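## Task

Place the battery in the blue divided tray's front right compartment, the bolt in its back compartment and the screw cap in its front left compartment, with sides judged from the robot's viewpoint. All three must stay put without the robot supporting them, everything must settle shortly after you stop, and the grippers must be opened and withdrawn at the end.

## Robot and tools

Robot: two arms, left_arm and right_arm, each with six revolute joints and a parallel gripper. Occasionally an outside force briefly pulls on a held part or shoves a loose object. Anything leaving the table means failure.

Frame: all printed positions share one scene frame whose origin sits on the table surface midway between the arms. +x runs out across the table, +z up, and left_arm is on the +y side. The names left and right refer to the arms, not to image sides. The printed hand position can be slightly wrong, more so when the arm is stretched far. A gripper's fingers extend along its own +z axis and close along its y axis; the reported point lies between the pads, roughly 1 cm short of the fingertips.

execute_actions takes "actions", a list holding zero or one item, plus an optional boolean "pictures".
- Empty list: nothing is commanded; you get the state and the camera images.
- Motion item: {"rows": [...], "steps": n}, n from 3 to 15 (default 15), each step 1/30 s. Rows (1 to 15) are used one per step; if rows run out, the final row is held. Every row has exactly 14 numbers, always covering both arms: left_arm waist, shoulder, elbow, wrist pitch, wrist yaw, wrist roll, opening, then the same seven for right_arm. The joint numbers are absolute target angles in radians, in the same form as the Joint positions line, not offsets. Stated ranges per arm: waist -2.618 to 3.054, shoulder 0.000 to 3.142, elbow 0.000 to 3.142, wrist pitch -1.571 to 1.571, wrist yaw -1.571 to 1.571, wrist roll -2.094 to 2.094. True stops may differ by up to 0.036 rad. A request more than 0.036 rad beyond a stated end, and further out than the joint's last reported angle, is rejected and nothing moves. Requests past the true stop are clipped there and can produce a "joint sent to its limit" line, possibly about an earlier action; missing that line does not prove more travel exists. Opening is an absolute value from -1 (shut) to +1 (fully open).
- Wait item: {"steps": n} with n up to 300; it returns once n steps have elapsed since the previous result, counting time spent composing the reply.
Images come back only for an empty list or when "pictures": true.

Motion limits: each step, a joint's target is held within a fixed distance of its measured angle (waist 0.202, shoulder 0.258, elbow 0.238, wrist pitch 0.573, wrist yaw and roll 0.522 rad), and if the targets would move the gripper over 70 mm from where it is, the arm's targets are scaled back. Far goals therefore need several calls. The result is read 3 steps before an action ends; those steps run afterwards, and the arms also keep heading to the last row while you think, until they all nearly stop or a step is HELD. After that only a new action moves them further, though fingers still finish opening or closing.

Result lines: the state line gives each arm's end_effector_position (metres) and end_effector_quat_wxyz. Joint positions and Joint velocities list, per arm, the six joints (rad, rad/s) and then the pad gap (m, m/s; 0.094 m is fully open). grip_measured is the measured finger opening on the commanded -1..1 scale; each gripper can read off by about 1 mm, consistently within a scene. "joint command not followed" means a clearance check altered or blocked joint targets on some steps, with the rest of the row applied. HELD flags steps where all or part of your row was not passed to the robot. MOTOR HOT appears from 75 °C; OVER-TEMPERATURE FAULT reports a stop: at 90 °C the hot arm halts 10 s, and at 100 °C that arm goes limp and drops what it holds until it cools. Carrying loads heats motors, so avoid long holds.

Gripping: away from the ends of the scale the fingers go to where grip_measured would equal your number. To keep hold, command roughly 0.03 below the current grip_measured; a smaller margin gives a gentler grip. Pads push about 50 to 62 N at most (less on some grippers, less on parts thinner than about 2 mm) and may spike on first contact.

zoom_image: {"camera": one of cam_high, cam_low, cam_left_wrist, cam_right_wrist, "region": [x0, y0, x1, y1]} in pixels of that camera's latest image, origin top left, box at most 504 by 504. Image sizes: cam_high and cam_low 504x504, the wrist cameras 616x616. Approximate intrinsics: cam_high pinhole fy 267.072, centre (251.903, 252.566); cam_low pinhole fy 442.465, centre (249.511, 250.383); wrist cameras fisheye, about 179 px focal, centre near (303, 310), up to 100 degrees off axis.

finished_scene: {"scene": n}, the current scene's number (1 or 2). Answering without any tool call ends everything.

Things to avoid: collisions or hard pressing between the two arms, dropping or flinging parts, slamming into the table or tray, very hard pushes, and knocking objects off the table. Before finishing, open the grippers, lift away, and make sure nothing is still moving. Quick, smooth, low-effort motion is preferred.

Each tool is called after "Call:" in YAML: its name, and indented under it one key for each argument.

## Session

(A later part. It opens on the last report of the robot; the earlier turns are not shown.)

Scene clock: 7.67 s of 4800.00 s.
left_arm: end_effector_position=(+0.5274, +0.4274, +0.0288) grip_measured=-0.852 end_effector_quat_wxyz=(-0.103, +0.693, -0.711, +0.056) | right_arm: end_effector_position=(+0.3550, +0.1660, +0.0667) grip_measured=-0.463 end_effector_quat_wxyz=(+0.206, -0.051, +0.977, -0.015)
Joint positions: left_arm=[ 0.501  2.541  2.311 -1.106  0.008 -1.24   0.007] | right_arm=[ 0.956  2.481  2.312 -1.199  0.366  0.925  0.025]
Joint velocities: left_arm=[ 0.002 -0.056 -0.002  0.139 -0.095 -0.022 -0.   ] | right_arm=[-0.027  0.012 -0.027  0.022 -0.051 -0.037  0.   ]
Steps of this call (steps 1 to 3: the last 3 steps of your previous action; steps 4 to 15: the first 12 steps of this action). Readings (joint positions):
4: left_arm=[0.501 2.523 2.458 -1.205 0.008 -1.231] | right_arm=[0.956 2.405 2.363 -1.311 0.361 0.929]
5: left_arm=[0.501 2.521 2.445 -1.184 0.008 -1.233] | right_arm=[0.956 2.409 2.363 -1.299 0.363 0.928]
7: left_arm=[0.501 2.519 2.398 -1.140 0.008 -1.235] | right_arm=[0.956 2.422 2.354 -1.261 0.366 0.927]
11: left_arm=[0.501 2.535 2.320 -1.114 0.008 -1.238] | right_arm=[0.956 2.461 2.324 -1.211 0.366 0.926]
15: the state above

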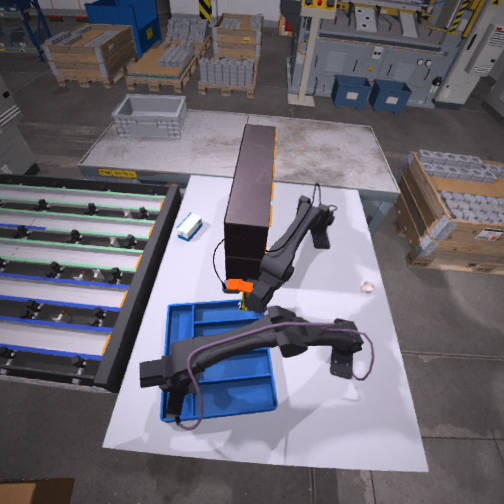

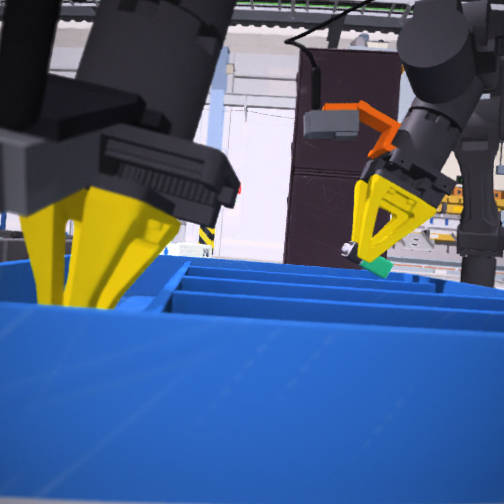

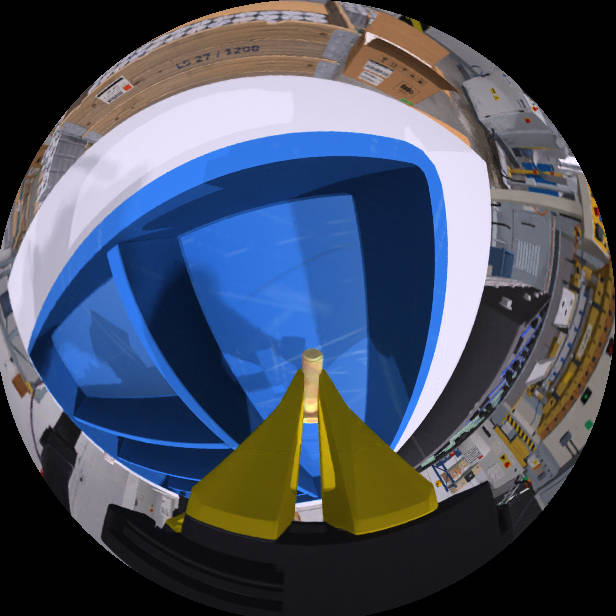

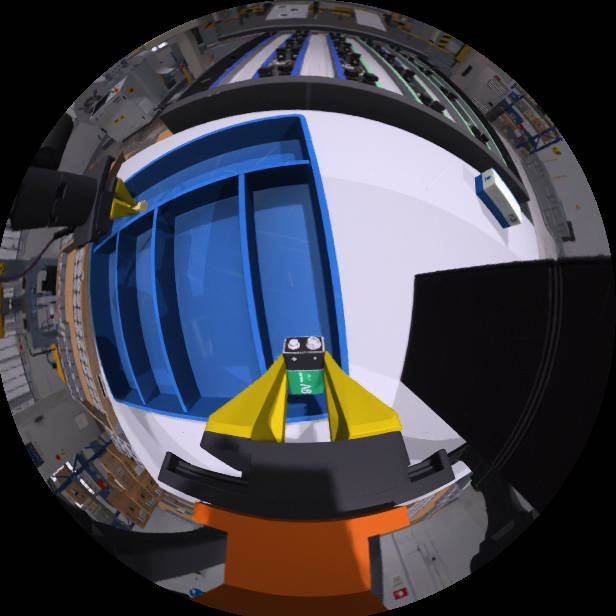

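Call:
execute_actions:
  actions:
    - {"rows":[[0.5,2.52,2.31,-1.08,0,-1.25,-0.55,0.955,2.49,2.28,-1.13,0.39,0.88,-0.5],[0.5,2.52,2.31,-1.08,0,-1.25,-0.55,0.955,2.5,2.27,-1.11,0.39,0.88,-0.5],[0.5,2.52,2.31,-1.08,0,-1.25,-0.55,0.955,2.51,2.26,-1.09,0.39,0.88,-0.5],[0.5,2.52,2.31,-1.08,0,-1.25,-0.55,0.955,2.515,2.25,-1.08,0.39,0.88,-0.5],[0.5,2.45,2.31,-1.1,0,-1.25,-0.55,0.955,2.515,2.25,-1.08,0.39,0.88,-0.5],[0.5,2.3,2.3,-1.25,0,-1.25,-0.55,0.955,2.515,2.25,-1.08,0.39,0.88,-0.5]]}

Call:
execute_actions:
  actions:
    - {"rows":[[0.6,1.6,1.7,-1.4,0,-0.5,0.3,0.955,2.515,2.25,-1.08,0.39,0.88,-0.2]],"steps":9}
  pictures: true

Scene clock: 8.20 s of 4800.00 s.
left_arm: end_effector_position=(+0.5118, +0.4224, +0.1173) grip_measured=-0.552 end_effector_quat_wxyz=(-0.141, +0.689, -0.707, +0.075) | right_arm: end_effector_position=(+0.3582, +0.1715, +0.0352) grip_measured=-0.463 end_effector_quat_wxyz=(+0.206, -0.069, +0.976, -0.019)
Joint positions: left_arm=[ 0.501  2.348  2.292 -1.193  0.008 -1.24   0.021] | right_arm=[ 0.956  2.518  2.255 -1.106  0.367  0.888  0.025]
Joint velocities: left_arm=[-0.012 -0.935 -0.002 -0.286  0.022 -0.081  0.   ] | right_arm=[-0.017 -0.007 -0.007  0.066 -0.037 -0.007 -0.001]
Steps of this call (steps 1 to 3: the last 3 steps of your previous action; step 4: the robot went on to your last target; steps 5 to 16: the first 12 steps of this action). Readings (joint positions):
5: left_arm=[0.501 2.540 2.311 -1.093 0.008 -1.240] | right_arm=[0.956 2.480 2.308 -1.184 0.366 0.919]
6: left_arm=[0.501 2.540 2.311 -1.092 0.008 -1.240] | right_arm=[0.956 2.480 2.302 -1.172 0.367 0.912]
8: left_arm=[0.501 2.540 2.311 -1.089 0.008 -1.240] | right_arm=[0.956 2.484 2.285 -1.145 0.367 0.902]
12: left_arm=[0.501 2.477 2.292 -1.138 0.008 -1.240] | right_arm=[0.956 2.507 2.263 -1.114 0.367 0.892]
16: the state above

Scene clock: 8.50 s of 4800.00 s.
left_arm: end_effector_position=(+0.4099, +0.4230, +0.1685) grip_measured=+0.296 end_effector_quat_wxyz=(+0.119, -0.575, +0.808, -0.034) | right_arm: end_effector_position=(+0.3596, +0.1734, +0.0358) grip_measured=-0.202 end_effector_quat_wxyz=(+0.210, -0.070, +0.975, -0.016)
Joint positions: left_arm=[ 0.573  1.989  1.947 -1.28   0.01  -0.858  0.061] | right_arm=[ 0.956  2.518  2.255 -1.096  0.369  0.885  0.037]
Joint velocities: left_arm=[ 0.496 -1.819 -2.    -0.388 -0.022  1.722  0.004] | right_arm=[ 0.007  0.012  0.022 -0.081  0.081 -0.037  0.   ]
Steps of this call (steps 1 to 3: the last 3 steps of your previous action; steps 4 to 9: the first 6 steps of this action). Readings (joint positions):
4: left_arm=[0.505 2.250 2.261 -1.197 0.009 -1.190] | right_arm=[0.956 2.518 2.255 -1.098 0.367 0.886]
5: left_arm=[0.512 2.207 2.200 -1.206 0.011 -1.124] | right_arm=[0.956 2.518 2.255 -1.097 0.367 0.886]
7: left_arm=[0.540 2.107 2.077 -1.249 0.011 -0.989] | right_arm=[0.956 2.518 2.255 -1.096 0.368 0.885]
9: the state above

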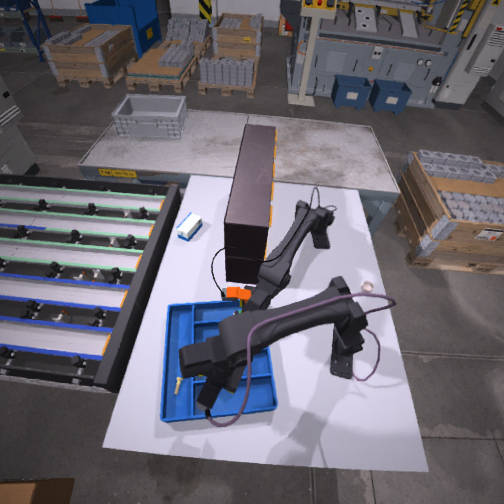

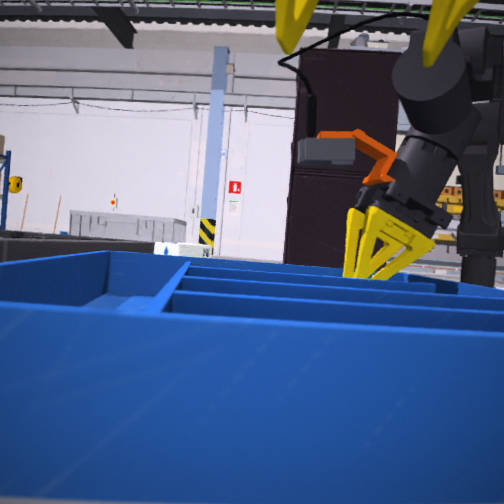

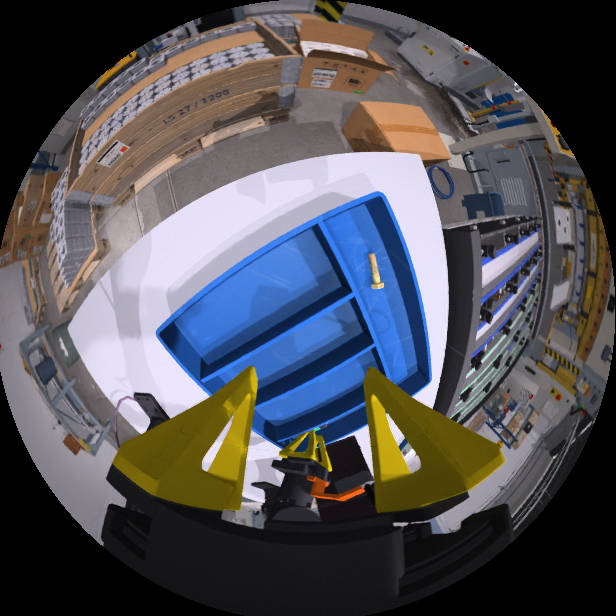

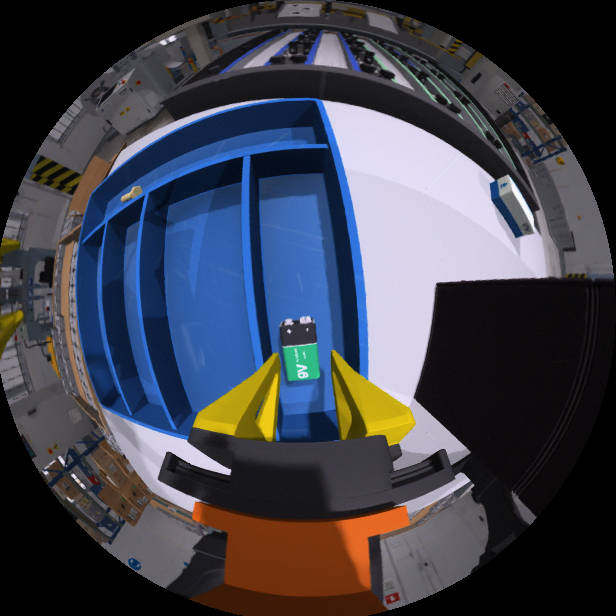

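Call:
execute_actions:
  actions:
    - {"rows":[[0.8,1.1,1.2,-1.4,0,0,0.6,0.97,2.35,2.3,-1.25,0.35,0.88,-0.2],[0.8,1.1,1.2,-1.4,0,0,0.6,0.97,2.35,2.3,-1.25,0.35,0.88,-0.2],[0.8,1.1,1.2,-1.4,0,0,0.6,0.97,2.35,2.3,-1.25,0.35,0.88,-0.2],[0.8,1.1,1.2,-1.4,0,0,0.6,0.98,2.3,2.3,-1.3,0.3,0.88,-0.2],[0.8,1.1,1.2,-1.4,0,0,0.6,1,2.3,2.3,-1.3,0.3,0.88,-0.2],[0.8,1.1,1.2,-1.4,0,0,0.6,1.02,2.3,2.3,-1.3,0.2,0.7,-0.2],[0.8,1.1,1.2,-1.4,0,0,0.6,1.2,2.15,2.15,-1.4,0,0.2,-0.2]]}

Call:
execute_actions:
  actions:
    - {"rows":[[0.4,0.9,1.0,-1.4,0,0,0.6,1.2,1.2,1.3,-1.3,0,0,-0.2]]}

Call:
execute_actions:
  actions:
    - {"rows":[[-0.5,0.9,1.0,-1.4,0,0,0.6,1.1,0.2,0.6,-1.2,0,0,-0.2]]}

Call:
execute_actions:
  actions:
    - {"rows":[[-1.3,1.0,1.0,-1.4,0,0,0.6,0.7,0.2,0.6,-1.2,0,0,-0.2]]}
  pictures: true

Scene clock: 9.20 s of 4800.00 s.
left_arm: end_effector_position=(+0.1685, +0.3777, +0.2034) grip_measured=+0.598 end_effector_quat_wxyz=(+0.130, -0.325, +0.936, +0.038) | right_arm: end_effector_position=(+0.2477, +0.1877, +0.1683) grip_measured=-0.202 end_effector_quat_wxyz=(+0.173, -0.305, +0.934, +0.071)
Joint positions: left_arm=[ 0.802  1.09   1.215 -1.424 -0.002 -0.06   0.075] | right_arm=[ 1.102  2.186  2.212 -1.265  0.18   0.552  0.038]
Joint velocities: left_arm=[-0.017  0.056 -0.085  0.125 -0.022  0.344  0.001] | right_arm=[ 0.955 -0.652 -0.3   -0.374 -0.857 -1.78   0.   ]
Steps of this call (steps 1 to 3: the last 3 steps of your previous action; steps 4 to 9: the robot went on to your last target; steps 10 to 21: the first 12 steps of this action). Readings (joint positions):
10: left_arm=[0.622 1.541 1.686 -1.367 0.013 -0.503] | right_arm=[0.956 2.509 2.255 -1.103 0.366 0.885]
11: left_arm=[0.658 1.492 1.615 -1.342 0.018 -0.426] | right_arm=[0.956 2.496 2.255 -1.128 0.360 0.885]
13: left_arm=[0.750 1.368 1.469 -1.344 0.009 -0.299] | right_arm=[0.957 2.446 2.255 -1.166 0.350 0.885]
17: left_arm=[0.802 1.115 1.236 -1.406 -0.002 -0.133] | right_arm=[0.989 2.306 2.247 -1.219 0.280 0.774]
21: the state above

Scene clock: 9.70 s of 4800.00 s.
left_arm: end_effector_position=(+0.1606, +0.2965, +0.1701) grip_measured=+0.598 end_effector_quat_wxyz=(+0.128, -0.112, +0.985, +0.012) | right_arm: end_effector_position=(+0.1105, -0.0211, +0.2184) grip_measured=-0.202 end_effector_quat_wxyz=(+0.141, -0.589, +0.789, +0.104)
Joint positions: left_arm=[ 0.407  0.91   1.006 -1.409  0.003 -0.012  0.075] | right_arm=[ 1.206  1.224  1.327 -1.322  0.015  0.032  0.038]
Joint velocities: left_arm=[ 0.017 -0.007  0.012  0.007  0.051 -0.007 -0.   ] | right_arm=[ 0.002 -1.282 -0.159 -0.286  0.037 -0.198  0.   ]
Steps of this call (steps 1 to 3: the last 3 steps of your previous action; steps 4 to 15: the first 12 steps of this action). Readings (joint positions):
4: left_arm=[0.773 1.070 1.181 -1.389 -0.015 -0.033] | right_arm=[1.217 2.104 2.132 -1.292 0.067 0.319]
5: left_arm=[0.703 1.022 1.116 -1.357 -0.017 -0.029] | right_arm=[1.229 2.042 2.033 -1.274 0.048 0.255]
7: left_arm=[0.551 0.942 1.028 -1.385 -0.008 -0.022] | right_arm=[1.231 1.894 1.853 -1.280 0.025 0.165]
11: left_arm=[0.410 0.910 1.006 -1.410 0.003 -0.014] | right_arm=[1.208 1.538 1.518 -1.281 0.018 0.071]
15: the state above

Scene clock: 10.20 s of 4800.00 s.
left_arm: end_effector_position=(+0.1378, +0.1689, +0.1709) grip_measured=+0.598 end_effector_quat_wxyz=(+0.128, +0.297, +0.945, -0.042) | right_arm: end_effector_position=(+0.0900, -0.1433, +0.1333) grip_measured=-0.202 end_effector_quat_wxyz=(+0.281, -0.535, +0.772, +0.195)
Joint positions: left_arm=[-0.425  0.91   1.006 -1.397  0.    -0.009  0.075] | right_arm=[ 1.11   0.233  0.6   -1.238  0.005  0.007  0.038]
Joint velocities: left_arm=[-1.56   0.002  0.012 -0.022  0.081 -0.081 -0.   ] | right_arm=[-0.007 -0.921 -0.002 -0.007 -0.037 -0.037 -0.   ]
Steps of this call (steps 1 to 3: the last 3 steps of your previous action; steps 4 to 15: the first 12 steps of this action). Readings (joint positions):
4: left_arm=[0.376 0.910 1.006 -1.409 -0.009 -0.012] | right_arm=[1.193 1.140 1.285 -1.282 0.005 0.015]
5: left_arm=[0.303 0.910 1.006 -1.408 -0.010 -0.012] | right_arm=[1.162 1.075 1.201 -1.229 0.002 0.012]
7: left_arm=[0.155 0.910 1.006 -1.403 -0.007 -0.011] | right_arm=[1.117 0.904 1.032 -1.213 0.005 0.011]
11: left_arm=[-0.140 0.910 1.006 -1.399 -0.004 -0.010] | right_arm=[1.110 0.524 0.715 -1.210 0.005 0.008]
15: the state above

Scene clock: 10.70 s of 4800.00 s.
left_arm: end_effector_position=(+0.0227, +0.0945, +0.1575) grip_measured=+0.599 end_effector_quat_wxyz=(+0.066, +0.664, +0.742, -0.063) | right_arm: end_effector_position=(+0.1366, -0.1664, +0.1409) grip_measured=-0.201 end_effector_quat_wxyz=(+0.337, -0.370, +0.853, +0.148)
Joint positions: left_arm=[-1.274  1.005  1.006 -1.389  0.005 -0.009  0.075] | right_arm=[ 0.71   0.206  0.6   -1.211 -0.     0.004  0.038]
Joint velocities: left_arm=[-0.672 -0.017  0.007  0.037 -0.022  0.007 -0.   ] | right_arm=[-0.007  0.002  0.007 -0.007 -0.066  0.037 -0.   ]
Steps of this call (steps 1 to 3: the last 3 steps of your previous action; steps 4 to 15: the first 12 steps of this action). Readings (joint positions):
4: left_arm=[-0.524 0.918 1.006 -1.400 -0.007 -0.009] | right_arm=[1.080 0.206 0.600 -1.222 -0.001 0.004]
5: left_arm=[-0.597 0.936 1.006 -1.400 -0.009 -0.009] | right_arm=[1.007 0.206 0.600 -1.219 -0.002 0.004]
7: left_arm=[-0.743 0.980 1.006 -1.397 -0.007 -0.009] | right_arm=[0.862 0.206 0.600 -1.214 -0.002 0.004]
11: left_arm=[-1.037 1.005 1.006 -1.389 -0.005 -0.009] | right_arm=[0.714 0.206 0.600 -1.211 -0.000 0.004]
15: the state above

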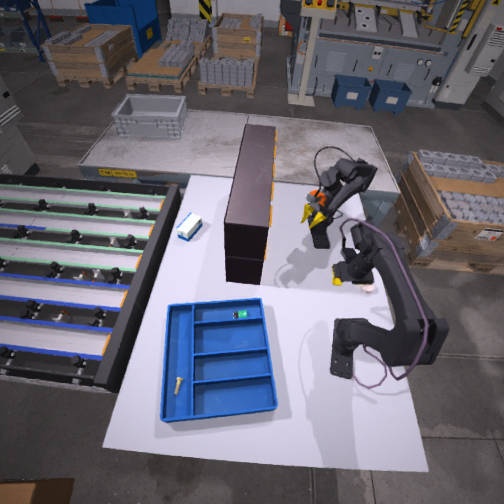

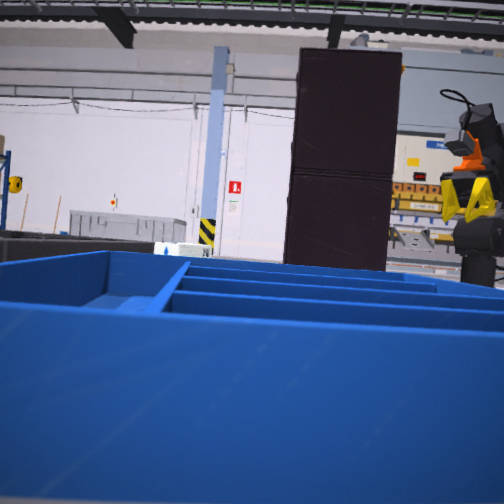

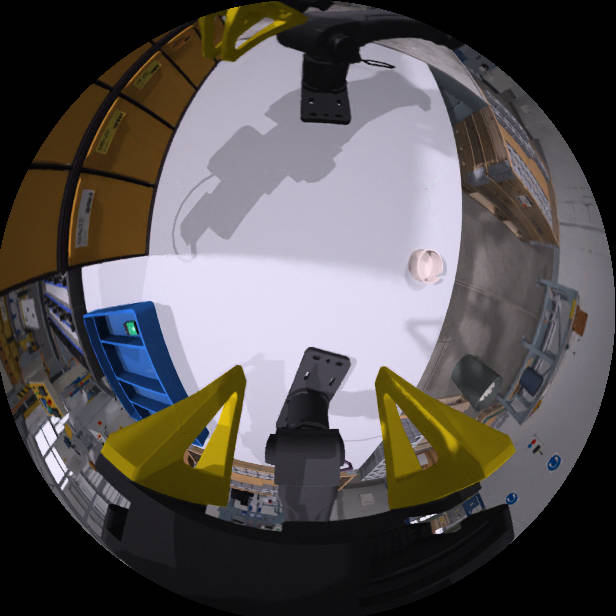

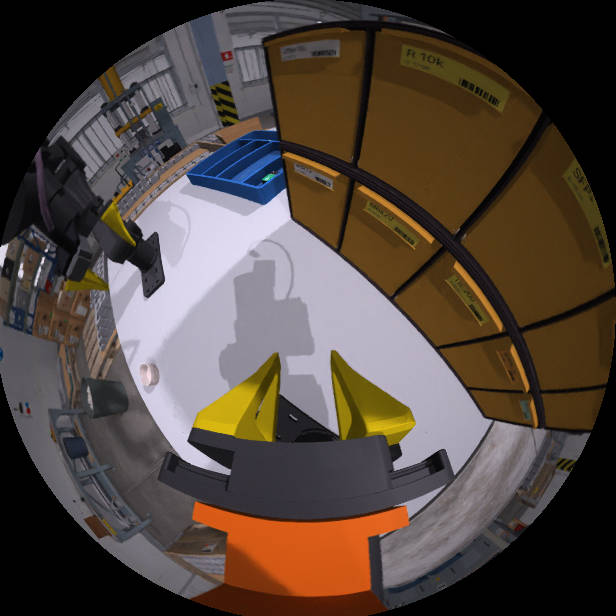

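Call:
execute_actions:
  actions:
    - {"rows":[[-1.88,1.57,1.17,-1.14,0,0,0.8,0.7,0.2,0.6,-1.2,0,0,-0.2]]}

Call:
execute_actions:
  actions:
    - {"steps":12}
  pictures: true

Scene clock: 11.20 s of 4800.00 s.
left_arm: end_effector_position=(-0.1261, +0.0246, +0.0799) grip_measured=+0.798 end_effector_quat_wxyz=(-0.008, +0.860, +0.511, +0.010) | right_arm: end_effector_position=(+0.1366, -0.1663, +0.1410) grip_measured=-0.201 end_effector_quat_wxyz=(+0.338, -0.370, +0.853, +0.148)
Joint positions: left_arm=[-1.884  1.614  1.157 -1.139  0.003 -0.008  0.084] | right_arm=[ 0.71   0.206  0.6   -1.21  -0.     0.004  0.038]
Joint velocities: left_arm=[-0.545  0.037  0.002  0.051  0.081 -0.022  0.   ] | right_arm=[-0.012  0.012 -0.012 -0.022 -0.022 -0.037 -0.001]
Steps of this call (steps 1 to 3: the last 3 steps of your previous action; steps 4 to 15: the first 12 steps of this action). Readings (joint positions):
4: left_arm=[-1.315 1.025 1.020 -1.391 -0.003 -0.009] | right_arm=[0.710 0.206 0.600 -1.210 -0.000 0.004]
5: left_arm=[-1.364 1.071 1.052 -1.382 -0.005 -0.009] | right_arm=[0.710 0.206 0.600 -1.210 -0.000 0.004]
7: left_arm=[-1.467 1.192 1.111 -1.315 -0.008 -0.009] | right_arm=[0.710 0.206 0.600 -1.210 -0.000 0.004]
11: left_arm=[-1.693 1.471 1.157 -1.193 -0.012 -0.009] | right_arm=[0.710 0.206 0.600 -1.210 -0.000 0.004]
15: the state above

Scene clock: 11.60 s of 4800.00 s.
left_arm: end_effector_position=(-0.1278, +0.0243, +0.0863) grip_measured=+0.798 end_effector_quat_wxyz=(-0.002, +0.860, +0.510, -0.002) | right_arm: end_effector_position=(+0.1366, -0.1663, +0.1410) grip_measured=-0.201 end_effector_quat_wxyz=(+0.338, -0.370, +0.853, +0.148)
Joint positions: left_arm=[-1.887  1.588  1.157 -1.138  0.006 -0.008  0.084] | right_arm=[ 0.71   0.206  0.6   -1.21  -0.     0.004  0.038]
Joint velocities: left_arm=[-0.012  0.007  0.017  0.007 -0.081 -0.007 -0.   ] | right_arm=[-0.002  0.002 -0.002 -0.037 -0.022  0.066 -0.   ]
Kept back: nothing.
Steps of this call (steps 1 to 3: the last 3 steps of your previous action; steps 4 to 12: the robot went on to your last target). Readings (joint positions):
1: left_arm=[-1.894 1.613 1.157 -1.139 0.006 -0.008] | right_arm=[0.710 0.206 0.600 -1.210 -0.000 0.004]
2: left_arm=[-1.896 1.606 1.157 -1.138 0.006 -0.008] | right_arm=[0.710 0.206 0.600 -1.210 -0.000 0.004]
4: left_arm=[-1.890 1.594 1.157 -1.138 0.006 -0.008] | right_arm=[0.710 0.206 0.600 -1.210 -0.000 0.004]
8: left_arm=[-1.887 1.588 1.157 -1.138 0.006 -0.008] | right_arm=[0.710 0.206 0.600 -1.210 -0.000 0.004]
12: the state above

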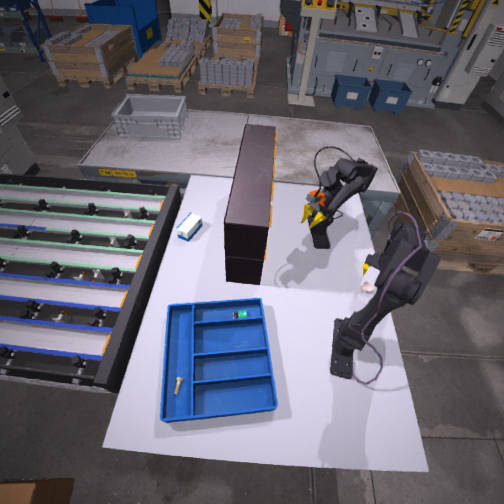

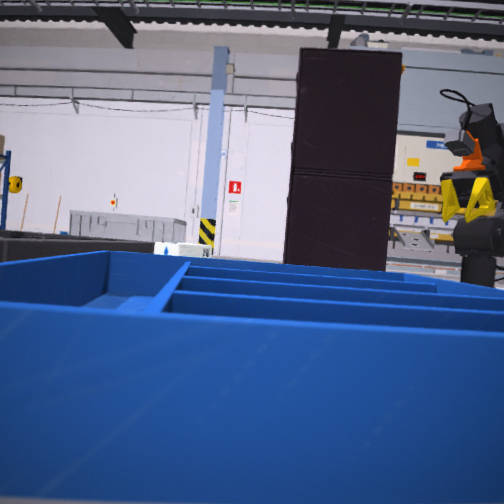

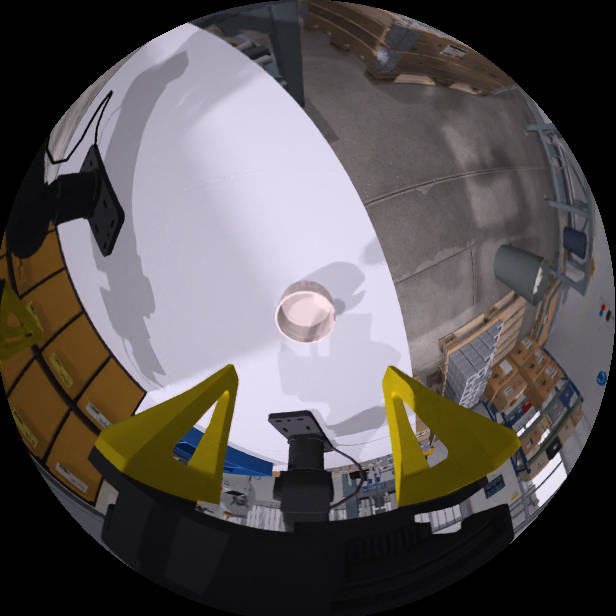

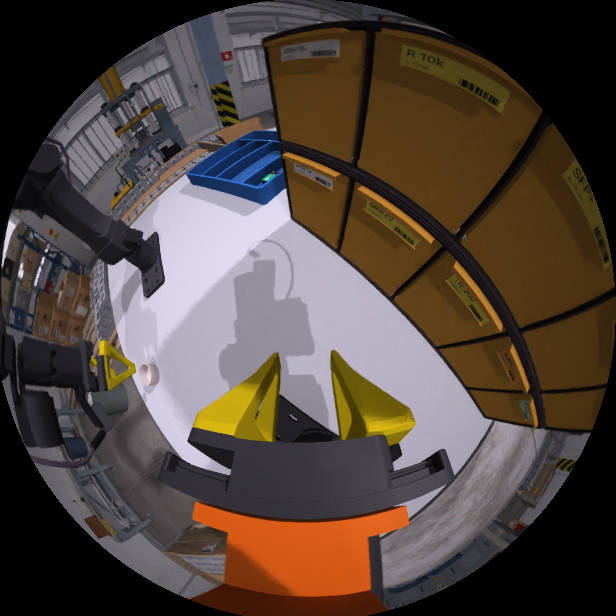

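Call:
execute_actions:
  actions:
    - {"rows":[[-1.87,1.61,1.12,-1.02,0,0,0.8,0.7,0.2,0.6,-1.2,0,0,-0.2],[-1.87,1.62,1.09,-0.98,0,0,0.8,0.7,0.2,0.6,-1.2,0,0,-0.2],[-1.87,1.64,1.06,-0.94,0,0,0.8,0.7,0.2,0.6,-1.2,0,0,-0.2],[-1.87,1.66,1.03,-0.9,0,0,0.7,0.7,0.2,0.6,-1.2,0,0,-0.2],[-1.87,1.685,0.985,-0.85,0,0,0.6,0.7,0.2,0.6,-1.2,0,0,-0.2]]}

Call:
execute_actions:
  actions:
    - {"steps":6}
  pictures: true

Scene clock: 12.13 s of 4800.00 s.
left_arm: end_effector_position=(-0.1224, +0.0286, +0.0157) grip_measured=+0.602 end_effector_quat_wxyz=(-0.015, +0.858, +0.514, +0.019) | right_arm: end_effector_position=(+0.1366, -0.1663, +0.1410) grip_measured=-0.201 end_effector_quat_wxyz=(+0.338, -0.370, +0.853, +0.148)
Joint positions: left_arm=[-1.877  1.702  0.982 -0.899  0.006 -0.008  0.075] | right_arm=[ 0.71   0.206  0.6   -1.21  -0.     0.004  0.038]
Joint velocities: left_arm=[ 0.002 -0.037 -0.012  0.286  0.081  0.022 -0.001] | right_arm=[-0.002 -0.007 -0.002  0.066  0.022  0.007 -0.   ]
Steps of this call (steps 1 to 4: the robot went on to your last target; steps 5 to 16: the first 12 steps of this action). Readings (joint positions):
5: left_arm=[-1.886 1.588 1.153 -1.127 0.006 -0.008] | right_arm=[0.710 0.206 0.600 -1.210 -0.000 0.004]
6: left_arm=[-1.884 1.590 1.143 -1.102 0.006 -0.008] | right_arm=[0.710 0.206 0.600 -1.210 -0.000 0.004]
8: left_arm=[-1.879 1.605 1.104 -1.035 0.006 -0.008] | right_arm=[0.710 0.206 0.600 -1.210 -0.000 0.004]
12: left_arm=[-1.877 1.682 1.003 -0.927 0.006 -0.008] | right_arm=[0.710 0.206 0.600 -1.210 -0.000 0.004]
16: the state above

Scene clock: 12.33 s of 4800.00 s.
left_arm: end_effector_position=(-0.1262, +0.0217, +0.0156) grip_measured=+0.602 end_effector_quat_wxyz=(-0.007, +0.858, +0.514, +0.006) | right_arm: end_effector_position=(+0.1366, -0.1663, +0.1410) grip_measured=-0.201 end_effector_quat_wxyz=(+0.338, -0.370, +0.853, +0.148)
Joint positions: left_arm=[-1.877  1.701  0.982 -0.867  0.006 -0.008  0.075] | right_arm=[ 0.71   0.206  0.6   -1.21  -0.     0.004  0.038]
Joint velocities: left_arm=[-0.002  0.012 -0.002  0.095  0.037  0.022 -0.002] | right_arm=[ 0.017 -0.002  0.007 -0.007 -0.022 -0.007  0.   ]
Kept back: nothing.
Steps of this call (steps 1 to 3: the last 3 steps of your previous action; steps 4 to 6: the robot went on to your last target). Readings (joint positions):
1: left_arm=[-1.877 1.701 0.982 -0.889 0.006 -0.008] | right_arm=[0.710 0.206 0.600 -1.210 -0.000 0.004]
2: left_arm=[-1.877 1.701 0.982 -0.882 0.006 -0.008] | right_arm=[0.710 0.206 0.600 -1.210 -0.000 0.004]
4: left_arm=[-1.877 1.701 0.982 -0.873 0.006 -0.008] | right_arm=[0.710 0.206 0.600 -1.210 -0.000 0.004]
6: the state above

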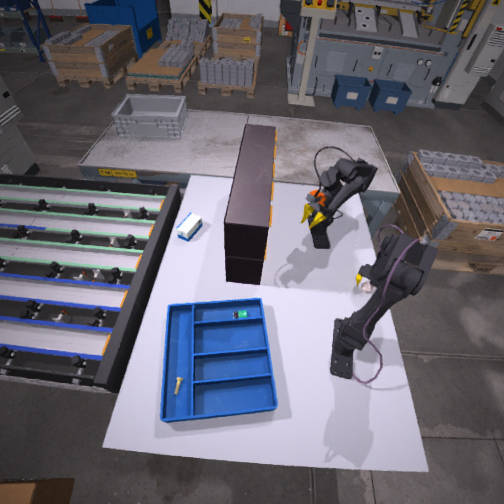

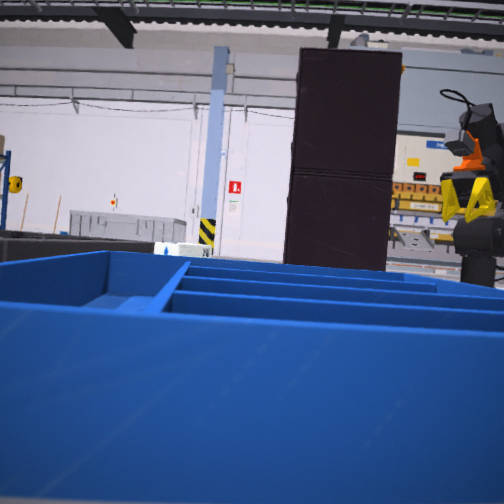

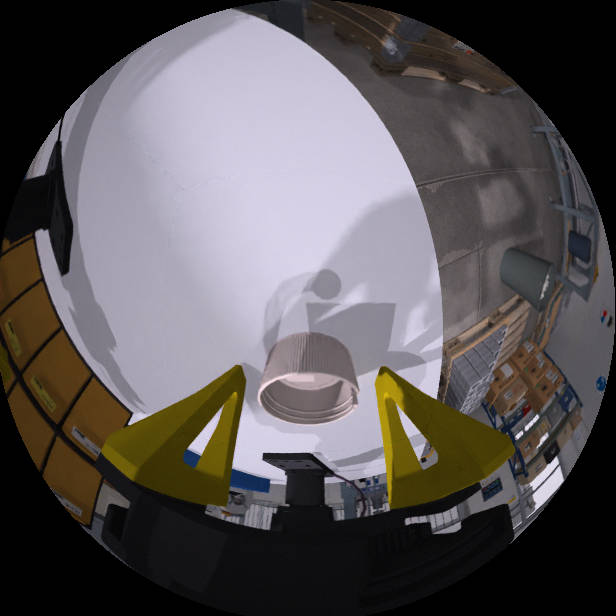

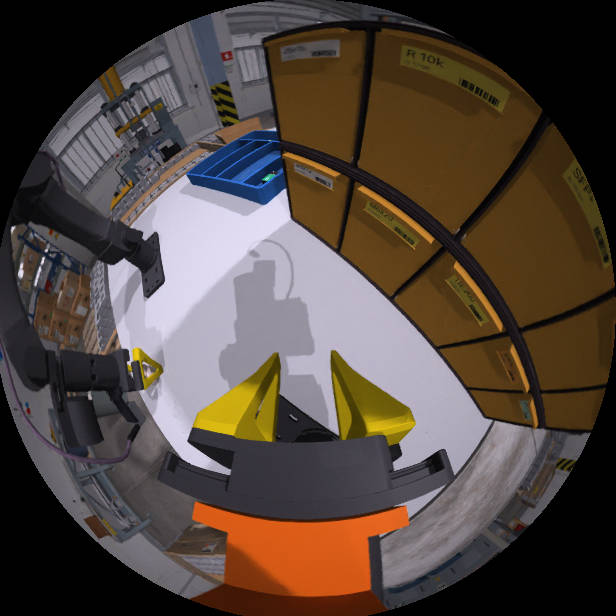

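Call:
execute_actions:
  actions:
    - {"rows":[[-1.87,1.685,0.985,-0.86,0,0,-0.08,0.7,0.2,0.6,-1.2,0,0,-0.2]],"steps":12}

Scene clock: 12.70 s of 4800.00 s.
left_arm: end_effector_position=(-0.1266, +0.0209, +0.0156) grip_measured=-0.066 end_effector_quat_wxyz=(-0.006, +0.858, +0.514, +0.004) | right_arm: end_effector_position=(+0.1366, -0.1663, +0.1410) grip_measured=-0.201 end_effector_quat_wxyz=(+0.338, -0.370, +0.853, +0.148)
Joint positions: left_arm=[-1.877  1.701  0.982 -0.864  0.006 -0.008  0.044] | right_arm=[ 0.71   0.206  0.6   -1.21  -0.     0.004  0.038]
Joint velocities: left_arm=[-0.022 -0.002  0.007  0.007 -0.007 -0.007 -0.001] | right_arm=[ 0.007  0.002  0.002  0.051  0.022 -0.037 -0.001]
Steps of this call (steps 1 to 2: the robot went on to your last target; steps 3 to 11: the first 9 steps of this action). Readings (joint positions):
3: left_arm=[-1.877 1.701 0.982 -0.864 0.006 -0.008] | right_arm=[0.710 0.206 0.600 -1.210 -0.000 0.004]
4: left_arm=[-1.877 1.701 0.982 -0.864 0.006 -0.008] | right_arm=[0.710 0.206 0.600 -1.210 -0.000 0.004]
6: left_arm=[-1.877 1.701 0.982 -0.864 0.006 -0.008] | right_arm=[0.710 0.206 0.600 -1.210 -0.000 0.004]
10: left_arm=[-1.877 1.701 0.982 -0.864 0.006 -0.008] | right_arm=[0.710 0.206 0.600 -1.210 -0.000 0.004]
11: the state above

Call:
execute_actions:
  actions:
    - {"rows":[[-1.87,1.685,0.985,-0.86,0,0,-0.105,0.7,0.2,0.6,-1.2,0,0,-0.2],[-1.87,1.685,0.985,-0.86,0,0,-0.105,0.7,0.2,0.6,-1.2,0,0,-0.2],[-1.87,1.55,1.1,-1.1,0,0,-0.105,0.7,0.2,0.6,-1.2,0,0,-0.2],[-1.87,1.5,1.1,-1.15,0,0,-0.105,0.7,0.2,0.6,-1.2,0,0,-0.2],[-1.5,1.25,1.15,-1.45,0,0,-0.105,0.7,0.2,0.6,-1.2,0,0,-0.2]]}

Call:
execute_actions:
  actions:
    - {"rows":[[-0.5,1.2,1.15,-1.45,0,-0.5,-0.105,0.7,0.2,0.6,-1.2,0,0,-0.2]]}

Call:
execute_actions:
  actions:
    - {"rows":[[0.4,1.6,1.55,-1.45,0,-1.15,-0.105,0.7,0.2,0.6,-1.2,0,0,-0.2]]}

Call:
execute_actions:
  actions:
    - {"rows":[[0.71,2.1,1.94,-1.35,0,-1.15,-0.105,0.7,0.2,0.6,-1.2,0,0,-0.2]]}

Call:
execute_actions:
  actions:
    - {"steps":10}
  pictures: true

Scene clock: 13.30 s of 4800.00 s.
left_arm: end_effector_position=(-0.0344, +0.0314, +0.1436) grip_measured=-0.080 end_effector_quat_wxyz=(+0.041, +0.760, +0.646, -0.054) | right_arm: end_effector_position=(+0.1366, -0.1663, +0.1410) grip_measured=-0.201 end_effector_quat_wxyz=(+0.338, -0.370, +0.853, +0.148)
Joint positions: left_arm=[-1.547  1.298  1.125 -1.262  0.006 -0.008  0.043] | right_arm=[ 0.71   0.206  0.6   -1.21  -0.     0.004  0.038]
Joint velocities: left_arm=[ 1.297 -1.067  0.315 -1.165 -0.242  0.022 -0.001] | right_arm=[-0.027  0.012 -0.007  0.007  0.066 -0.007 -0.   ]
Steps of this call (steps 1 to 3: the last 3 steps of your previous action; steps 4 to 6: the robot went on to your last target; steps 7 to 18: the first 12 steps of this action). Readings (joint positions):
7: left_arm=[-1.877 1.701 0.982 -0.864 0.006 -0.008] | right_arm=[0.710 0.206 0.600 -1.210 -0.000 0.004]
8: left_arm=[-1.877 1.701 0.982 -0.864 0.006 -0.008] | right_arm=[0.710 0.206 0.600 -1.210 -0.000 0.004]
10: left_arm=[-1.877 1.667 1.009 -0.937 0.006 -0.008] | right_arm=[0.710 0.206 0.600 -1.210 -0.000 0.004]
14: left_arm=[-1.756 1.484 1.077 -1.109 0.014 -0.008] | right_arm=[0.710 0.206 0.600 -1.210 -0.000 0.004]
18: the state above

Scene clock: 13.80 s of 4800.00 s.
left_arm: end_effector_position=(+0.1334, +0.1131, +0.1582) grip_measured=-0.080 end_effector_quat_wxyz=(+0.026, +0.203, +0.979, -0.023) | right_arm: end_effector_position=(+0.1366, -0.1663, +0.1410) grip_measured=-0.201 end_effector_quat_wxyz=(+0.338, -0.370, +0.853, +0.148)
Joint positions: left_arm=[-0.668  1.224  1.14  -1.417  0.004 -0.454  0.043] | right_arm=[ 0.71   0.206  0.6   -1.21  -0.     0.004  0.038]
Joint velocities: left_arm=[ 2.088  0.007  0.012 -0.081 -0.007 -0.242 -0.   ] | right_arm=[ 0.007  0.002  0.002 -0.051 -0.051 -0.037  0.   ]
Steps of this call (steps 1 to 3: the last 3 steps of your previous action; steps 4 to 15: the first 12 steps of this action). Readings (joint positions):
4: left_arm=[-1.472 1.238 1.140 -1.375 0.009 -0.075] | right_arm=[0.710 0.206 0.600 -1.210 -0.000 0.004]
5: left_arm=[-1.408 1.235 1.140 -1.389 0.013 -0.157] | right_arm=[0.710 0.206 0.600 -1.210 -0.000 0.004]
7: left_arm=[-1.258 1.228 1.140 -1.401 0.009 -0.277] | right_arm=[0.710 0.206 0.600 -1.210 -0.000 0.004]
11: left_arm=[-0.963 1.224 1.140 -1.413 0.005 -0.403] | right_arm=[0.710 0.206 0.600 -1.210 -0.000 0.004]
15: the state above

Scene clock: 14.30 s of 4800.00 s.
left_arm: end_effector_position=(+0.3045, +0.2770, +0.1674) grip_measured=-0.079 end_effector_quat_wxyz=(+0.023, -0.535, +0.844, -0.019) | right_arm: end_effector_position=(+0.1366, -0.1663, +0.1410) grip_measured=-0.201 end_effector_quat_wxyz=(+0.338, -0.370, +0.853, +0.148)
Joint positions: left_arm=[ 0.246  1.629  1.521 -1.404  0.01  -1.079  0.043] | right_arm=[ 0.71   0.206  0.6   -1.21  -0.     0.004  0.038]
Joint velocities: left_arm=[ 2.063  0.007  0.056  0.007  0.007 -0.374 -0.   ] | right_arm=[-0.022  0.017 -0.007 -0.007  0.022 -0.022  0.   ]
Steps of this call (steps 1 to 3: the last 3 steps of your previous action; steps 4 to 15: the first 12 steps of this action). Readings (joint positions):
4: left_arm=[-0.480 1.254 1.172 -1.453 0.004 -0.542] | right_arm=[0.710 0.206 0.600 -1.210 -0.000 0.004]
5: left_arm=[-0.421 1.318 1.244 -1.491 0.008 -0.631] | right_arm=[0.710 0.206 0.600 -1.210 -0.000 0.004]
7: left_arm=[-0.305 1.460 1.384 -1.477 0.009 -0.783] | right_arm=[0.710 0.206 0.600 -1.210 -0.000 0.004]
11: left_arm=[-0.045 1.621 1.517 -1.404 0.014 -0.990] | right_arm=[0.710 0.206 0.600 -1.210 -0.000 0.004]
15: the state above

Scene clock: 14.80 s of 4800.00 s.
left_arm: end_effector_position=(+0.3621, +0.4756, +0.0934) grip_measured=-0.079 end_effector_quat_wxyz=(-0.002, +0.742, -0.671, +0.000) | right_arm: end_effector_position=(+0.1366, -0.1663, +0.1410) grip_measured=-0.201 end_effector_quat_wxyz=(+0.338, -0.370, +0.853, +0.148)
Joint positions: left_arm=[ 0.729  2.144  1.909 -1.332 -0.001 -1.135  0.043] | right_arm=[ 0.71   0.206  0.6   -1.21  -0.     0.004  0.038]
Joint velocities: left_arm=[-0.012  0.227 -0.007 -0.051 -0.081 -0.007 -0.001] | right_arm=[ 0.002 -0.017 -0.002 -0.007  0.007  0.051 -0.   ]
Steps of this call (steps 1 to 3: the last 3 steps of your previous action; steps 4 to 15: the first 12 steps of this action). Readings (joint positions):
4: left_arm=[0.438 1.651 1.549 -1.431 -0.003 -1.114] | right_arm=[0.710 0.206 0.600 -1.210 -0.000 0.004]
5: left_arm=[0.475 1.694 1.605 -1.447 0.002 -1.117] | right_arm=[0.710 0.206 0.600 -1.210 -0.000 0.004]
7: left_arm=[0.559 1.802 1.717 -1.423 0.003 -1.121] | right_arm=[0.710 0.206 0.600 -1.210 -0.000 0.004]
11: left_arm=[0.691 2.039 1.899 -1.359 0.003 -1.130] | right_arm=[0.710 0.206 0.600 -1.210 -0.000 0.004]
15: the state above

Scene clock: 15.13 s of 4800.00 s.
left_arm: end_effector_position=(+0.3650, +0.4697, +0.1033) grip_measured=-0.079 end_effector_quat_wxyz=(-0.012, +0.737, -0.675, +0.003) | right_arm: end_effector_position=(+0.1366, -0.1663, +0.1410) grip_measured=-0.201 end_effector_quat_wxyz=(+0.338, -0.370, +0.853, +0.148)
Joint positions: left_arm=[ 0.714  2.118  1.909 -1.336 -0.001 -1.138  0.043] | right_arm=[ 0.71   0.206  0.6   -1.21  -0.     0.004  0.038]
Joint velocities: left_arm=[-0.027 -0.012 -0.007  0.022  0.037  0.007 -0.001] | right_arm=[ 0.007 -0.012 -0.002 -0.007  0.051 -0.081 -0.001]
Kept back: nothing.
Steps of this call (steps 1 to 3: the last 3 steps of your previous action; steps 4 to 10: the robot went on to your last target). Readings (joint positions):
1: left_arm=[0.727 2.147 1.909 -1.332 -0.001 -1.136] | right_arm=[0.710 0.206 0.600 -1.210 -0.000 0.004]
2: left_arm=[0.724 2.146 1.909 -1.333 -0.001 -1.137] | right_arm=[0.710 0.206 0.600 -1.210 -0.000 0.004]
4: left_arm=[0.718 2.135 1.909 -1.334 -0.001 -1.137] | right_arm=[0.710 0.206 0.600 -1.210 -0.000 0.004]
8: left_arm=[0.714 2.119 1.909 -1.336 -0.001 -1.138] | right_arm=[0.710 0.206 0.600 -1.210 -0.000 0.004]
10: the state above

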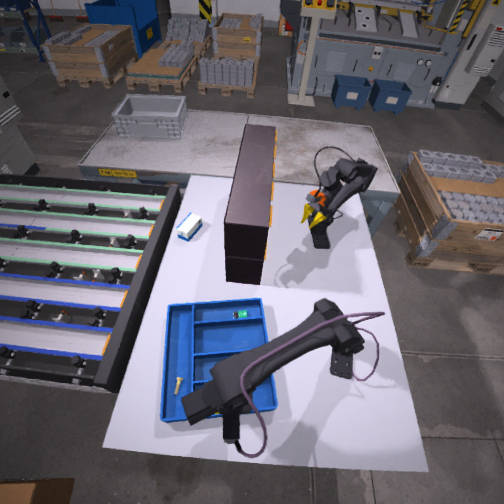

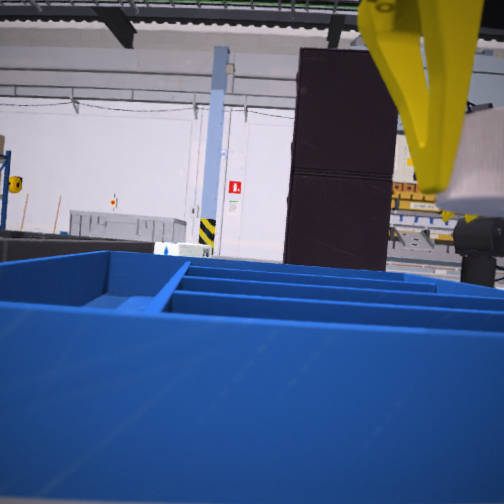

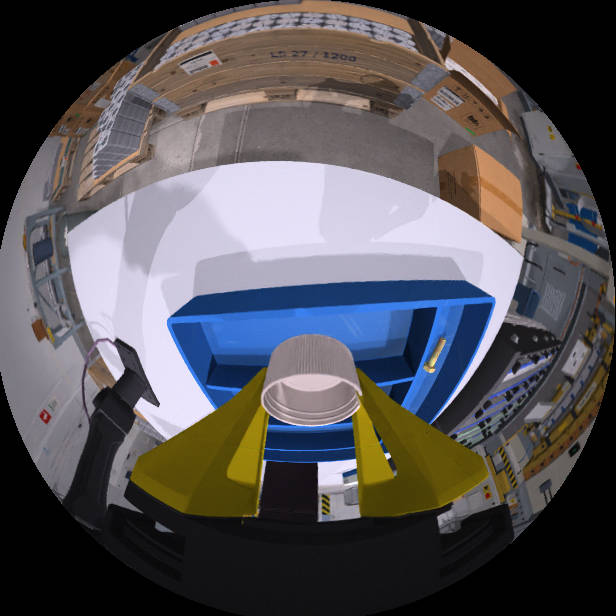

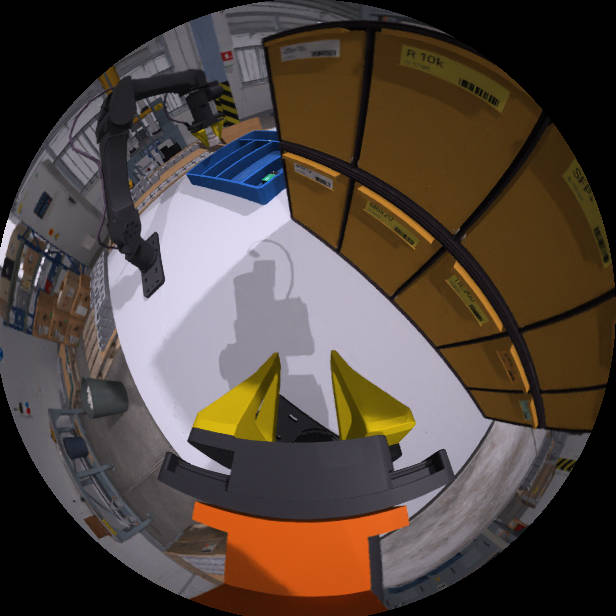

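Call:
execute_actions:
  actions:
    - {"rows":[[0.635,2.11,1.9,-1.33,0,-1.23,-0.105,0.7,0.2,0.6,-1.2,0,0,-0.2],[0.635,2.11,1.9,-1.33,0,-1.23,-0.105,0.7,0.2,0.6,-1.2,0,0,-0.2],[0.635,2.11,1.87,-1.28,0,-1.23,-0.105,0.7,0.2,0.6,-1.2,0,0,-0.2],[0.635,2.12,1.84,-1.25,0,-1.23,-0.105,0.7,0.2,0.6,-1.2,0,0,-0.2],[0.635,2.13,1.8,-1.21,0,-1.23,-0.105,0.7,0.2,0.6,-1.2,0,0,-0.2]]}
  pictures: true

Scene clock: 15.73 s of 4800.00 s.
left_arm: end_effector_position=(+0.3790, +0.4361, +0.0670) grip_measured=-0.079 end_effector_quat_wxyz=(+0.003, +0.733, -0.680, -0.000) | right_arm: end_effector_position=(+0.1366, -0.1663, +0.1410) grip_measured=-0.201 end_effector_quat_wxyz=(+0.338, -0.370, +0.853, +0.148)
Joint positions: left_arm=[ 0.627  2.144  1.804 -1.237  0.002 -1.213  0.043] | right_arm=[ 0.71   0.206  0.6   -1.21  -0.     0.004  0.038]
Joint velocities: left_arm=[ 0.027 -0.002 -0.022  0.154  0.037 -0.007  0.001] | right_arm=[-0.012  0.007 -0.007 -0.037 -0.051 -0.022 -0.001]
Steps of this call (steps 1 to 6: the robot went on to your last target; steps 7 to 18: the first 12 steps of this action). Readings (joint positions):
7: left_arm=[0.708 2.118 1.909 -1.337 -0.002 -1.150] | right_arm=[0.710 0.206 0.600 -1.210 -0.000 0.004]
8: left_arm=[0.699 2.118 1.909 -1.337 -0.004 -1.164] | right_arm=[0.710 0.206 0.600 -1.210 -0.000 0.004]
10: left_arm=[0.667 2.118 1.893 -1.316 -0.004 -1.184] | right_arm=[0.710 0.206 0.600 -1.210 -0.000 0.004]
14: left_arm=[0.624 2.129 1.820 -1.256 0.001 -1.204] | right_arm=[0.710 0.206 0.600 -1.210 -0.000 0.004]
18: the state above

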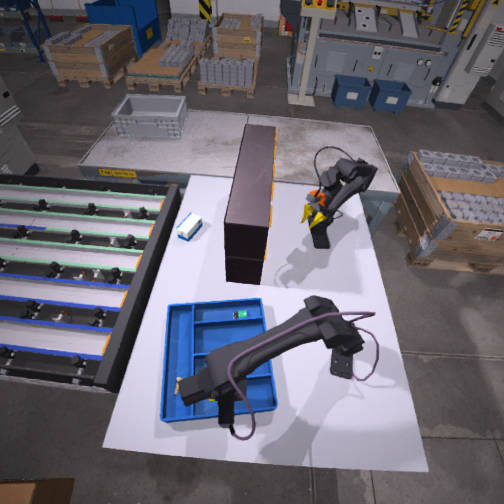

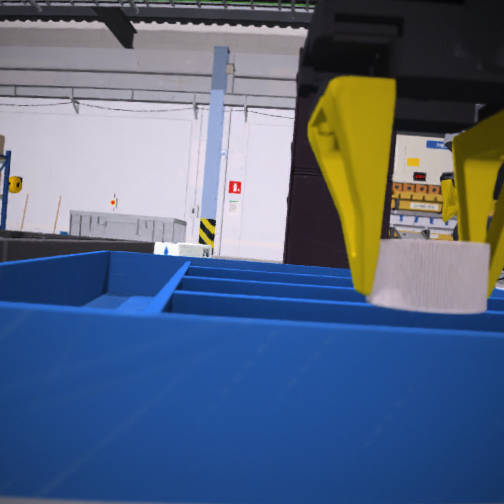

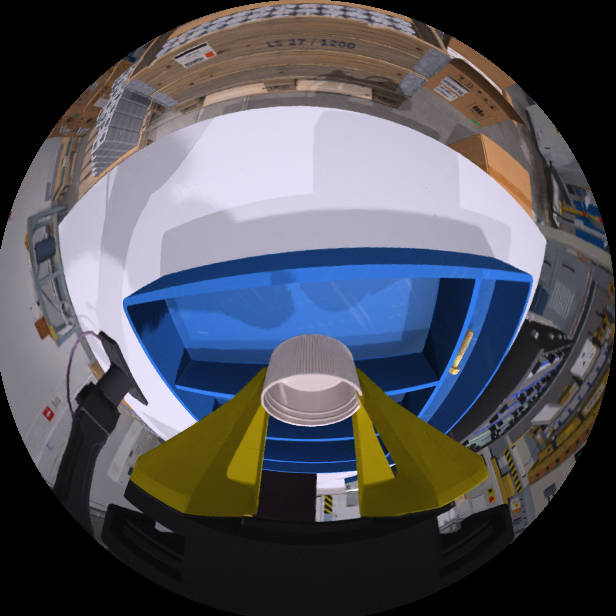

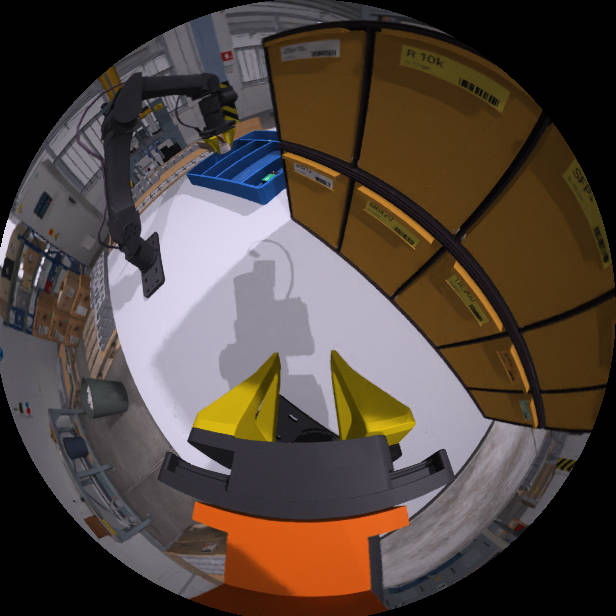

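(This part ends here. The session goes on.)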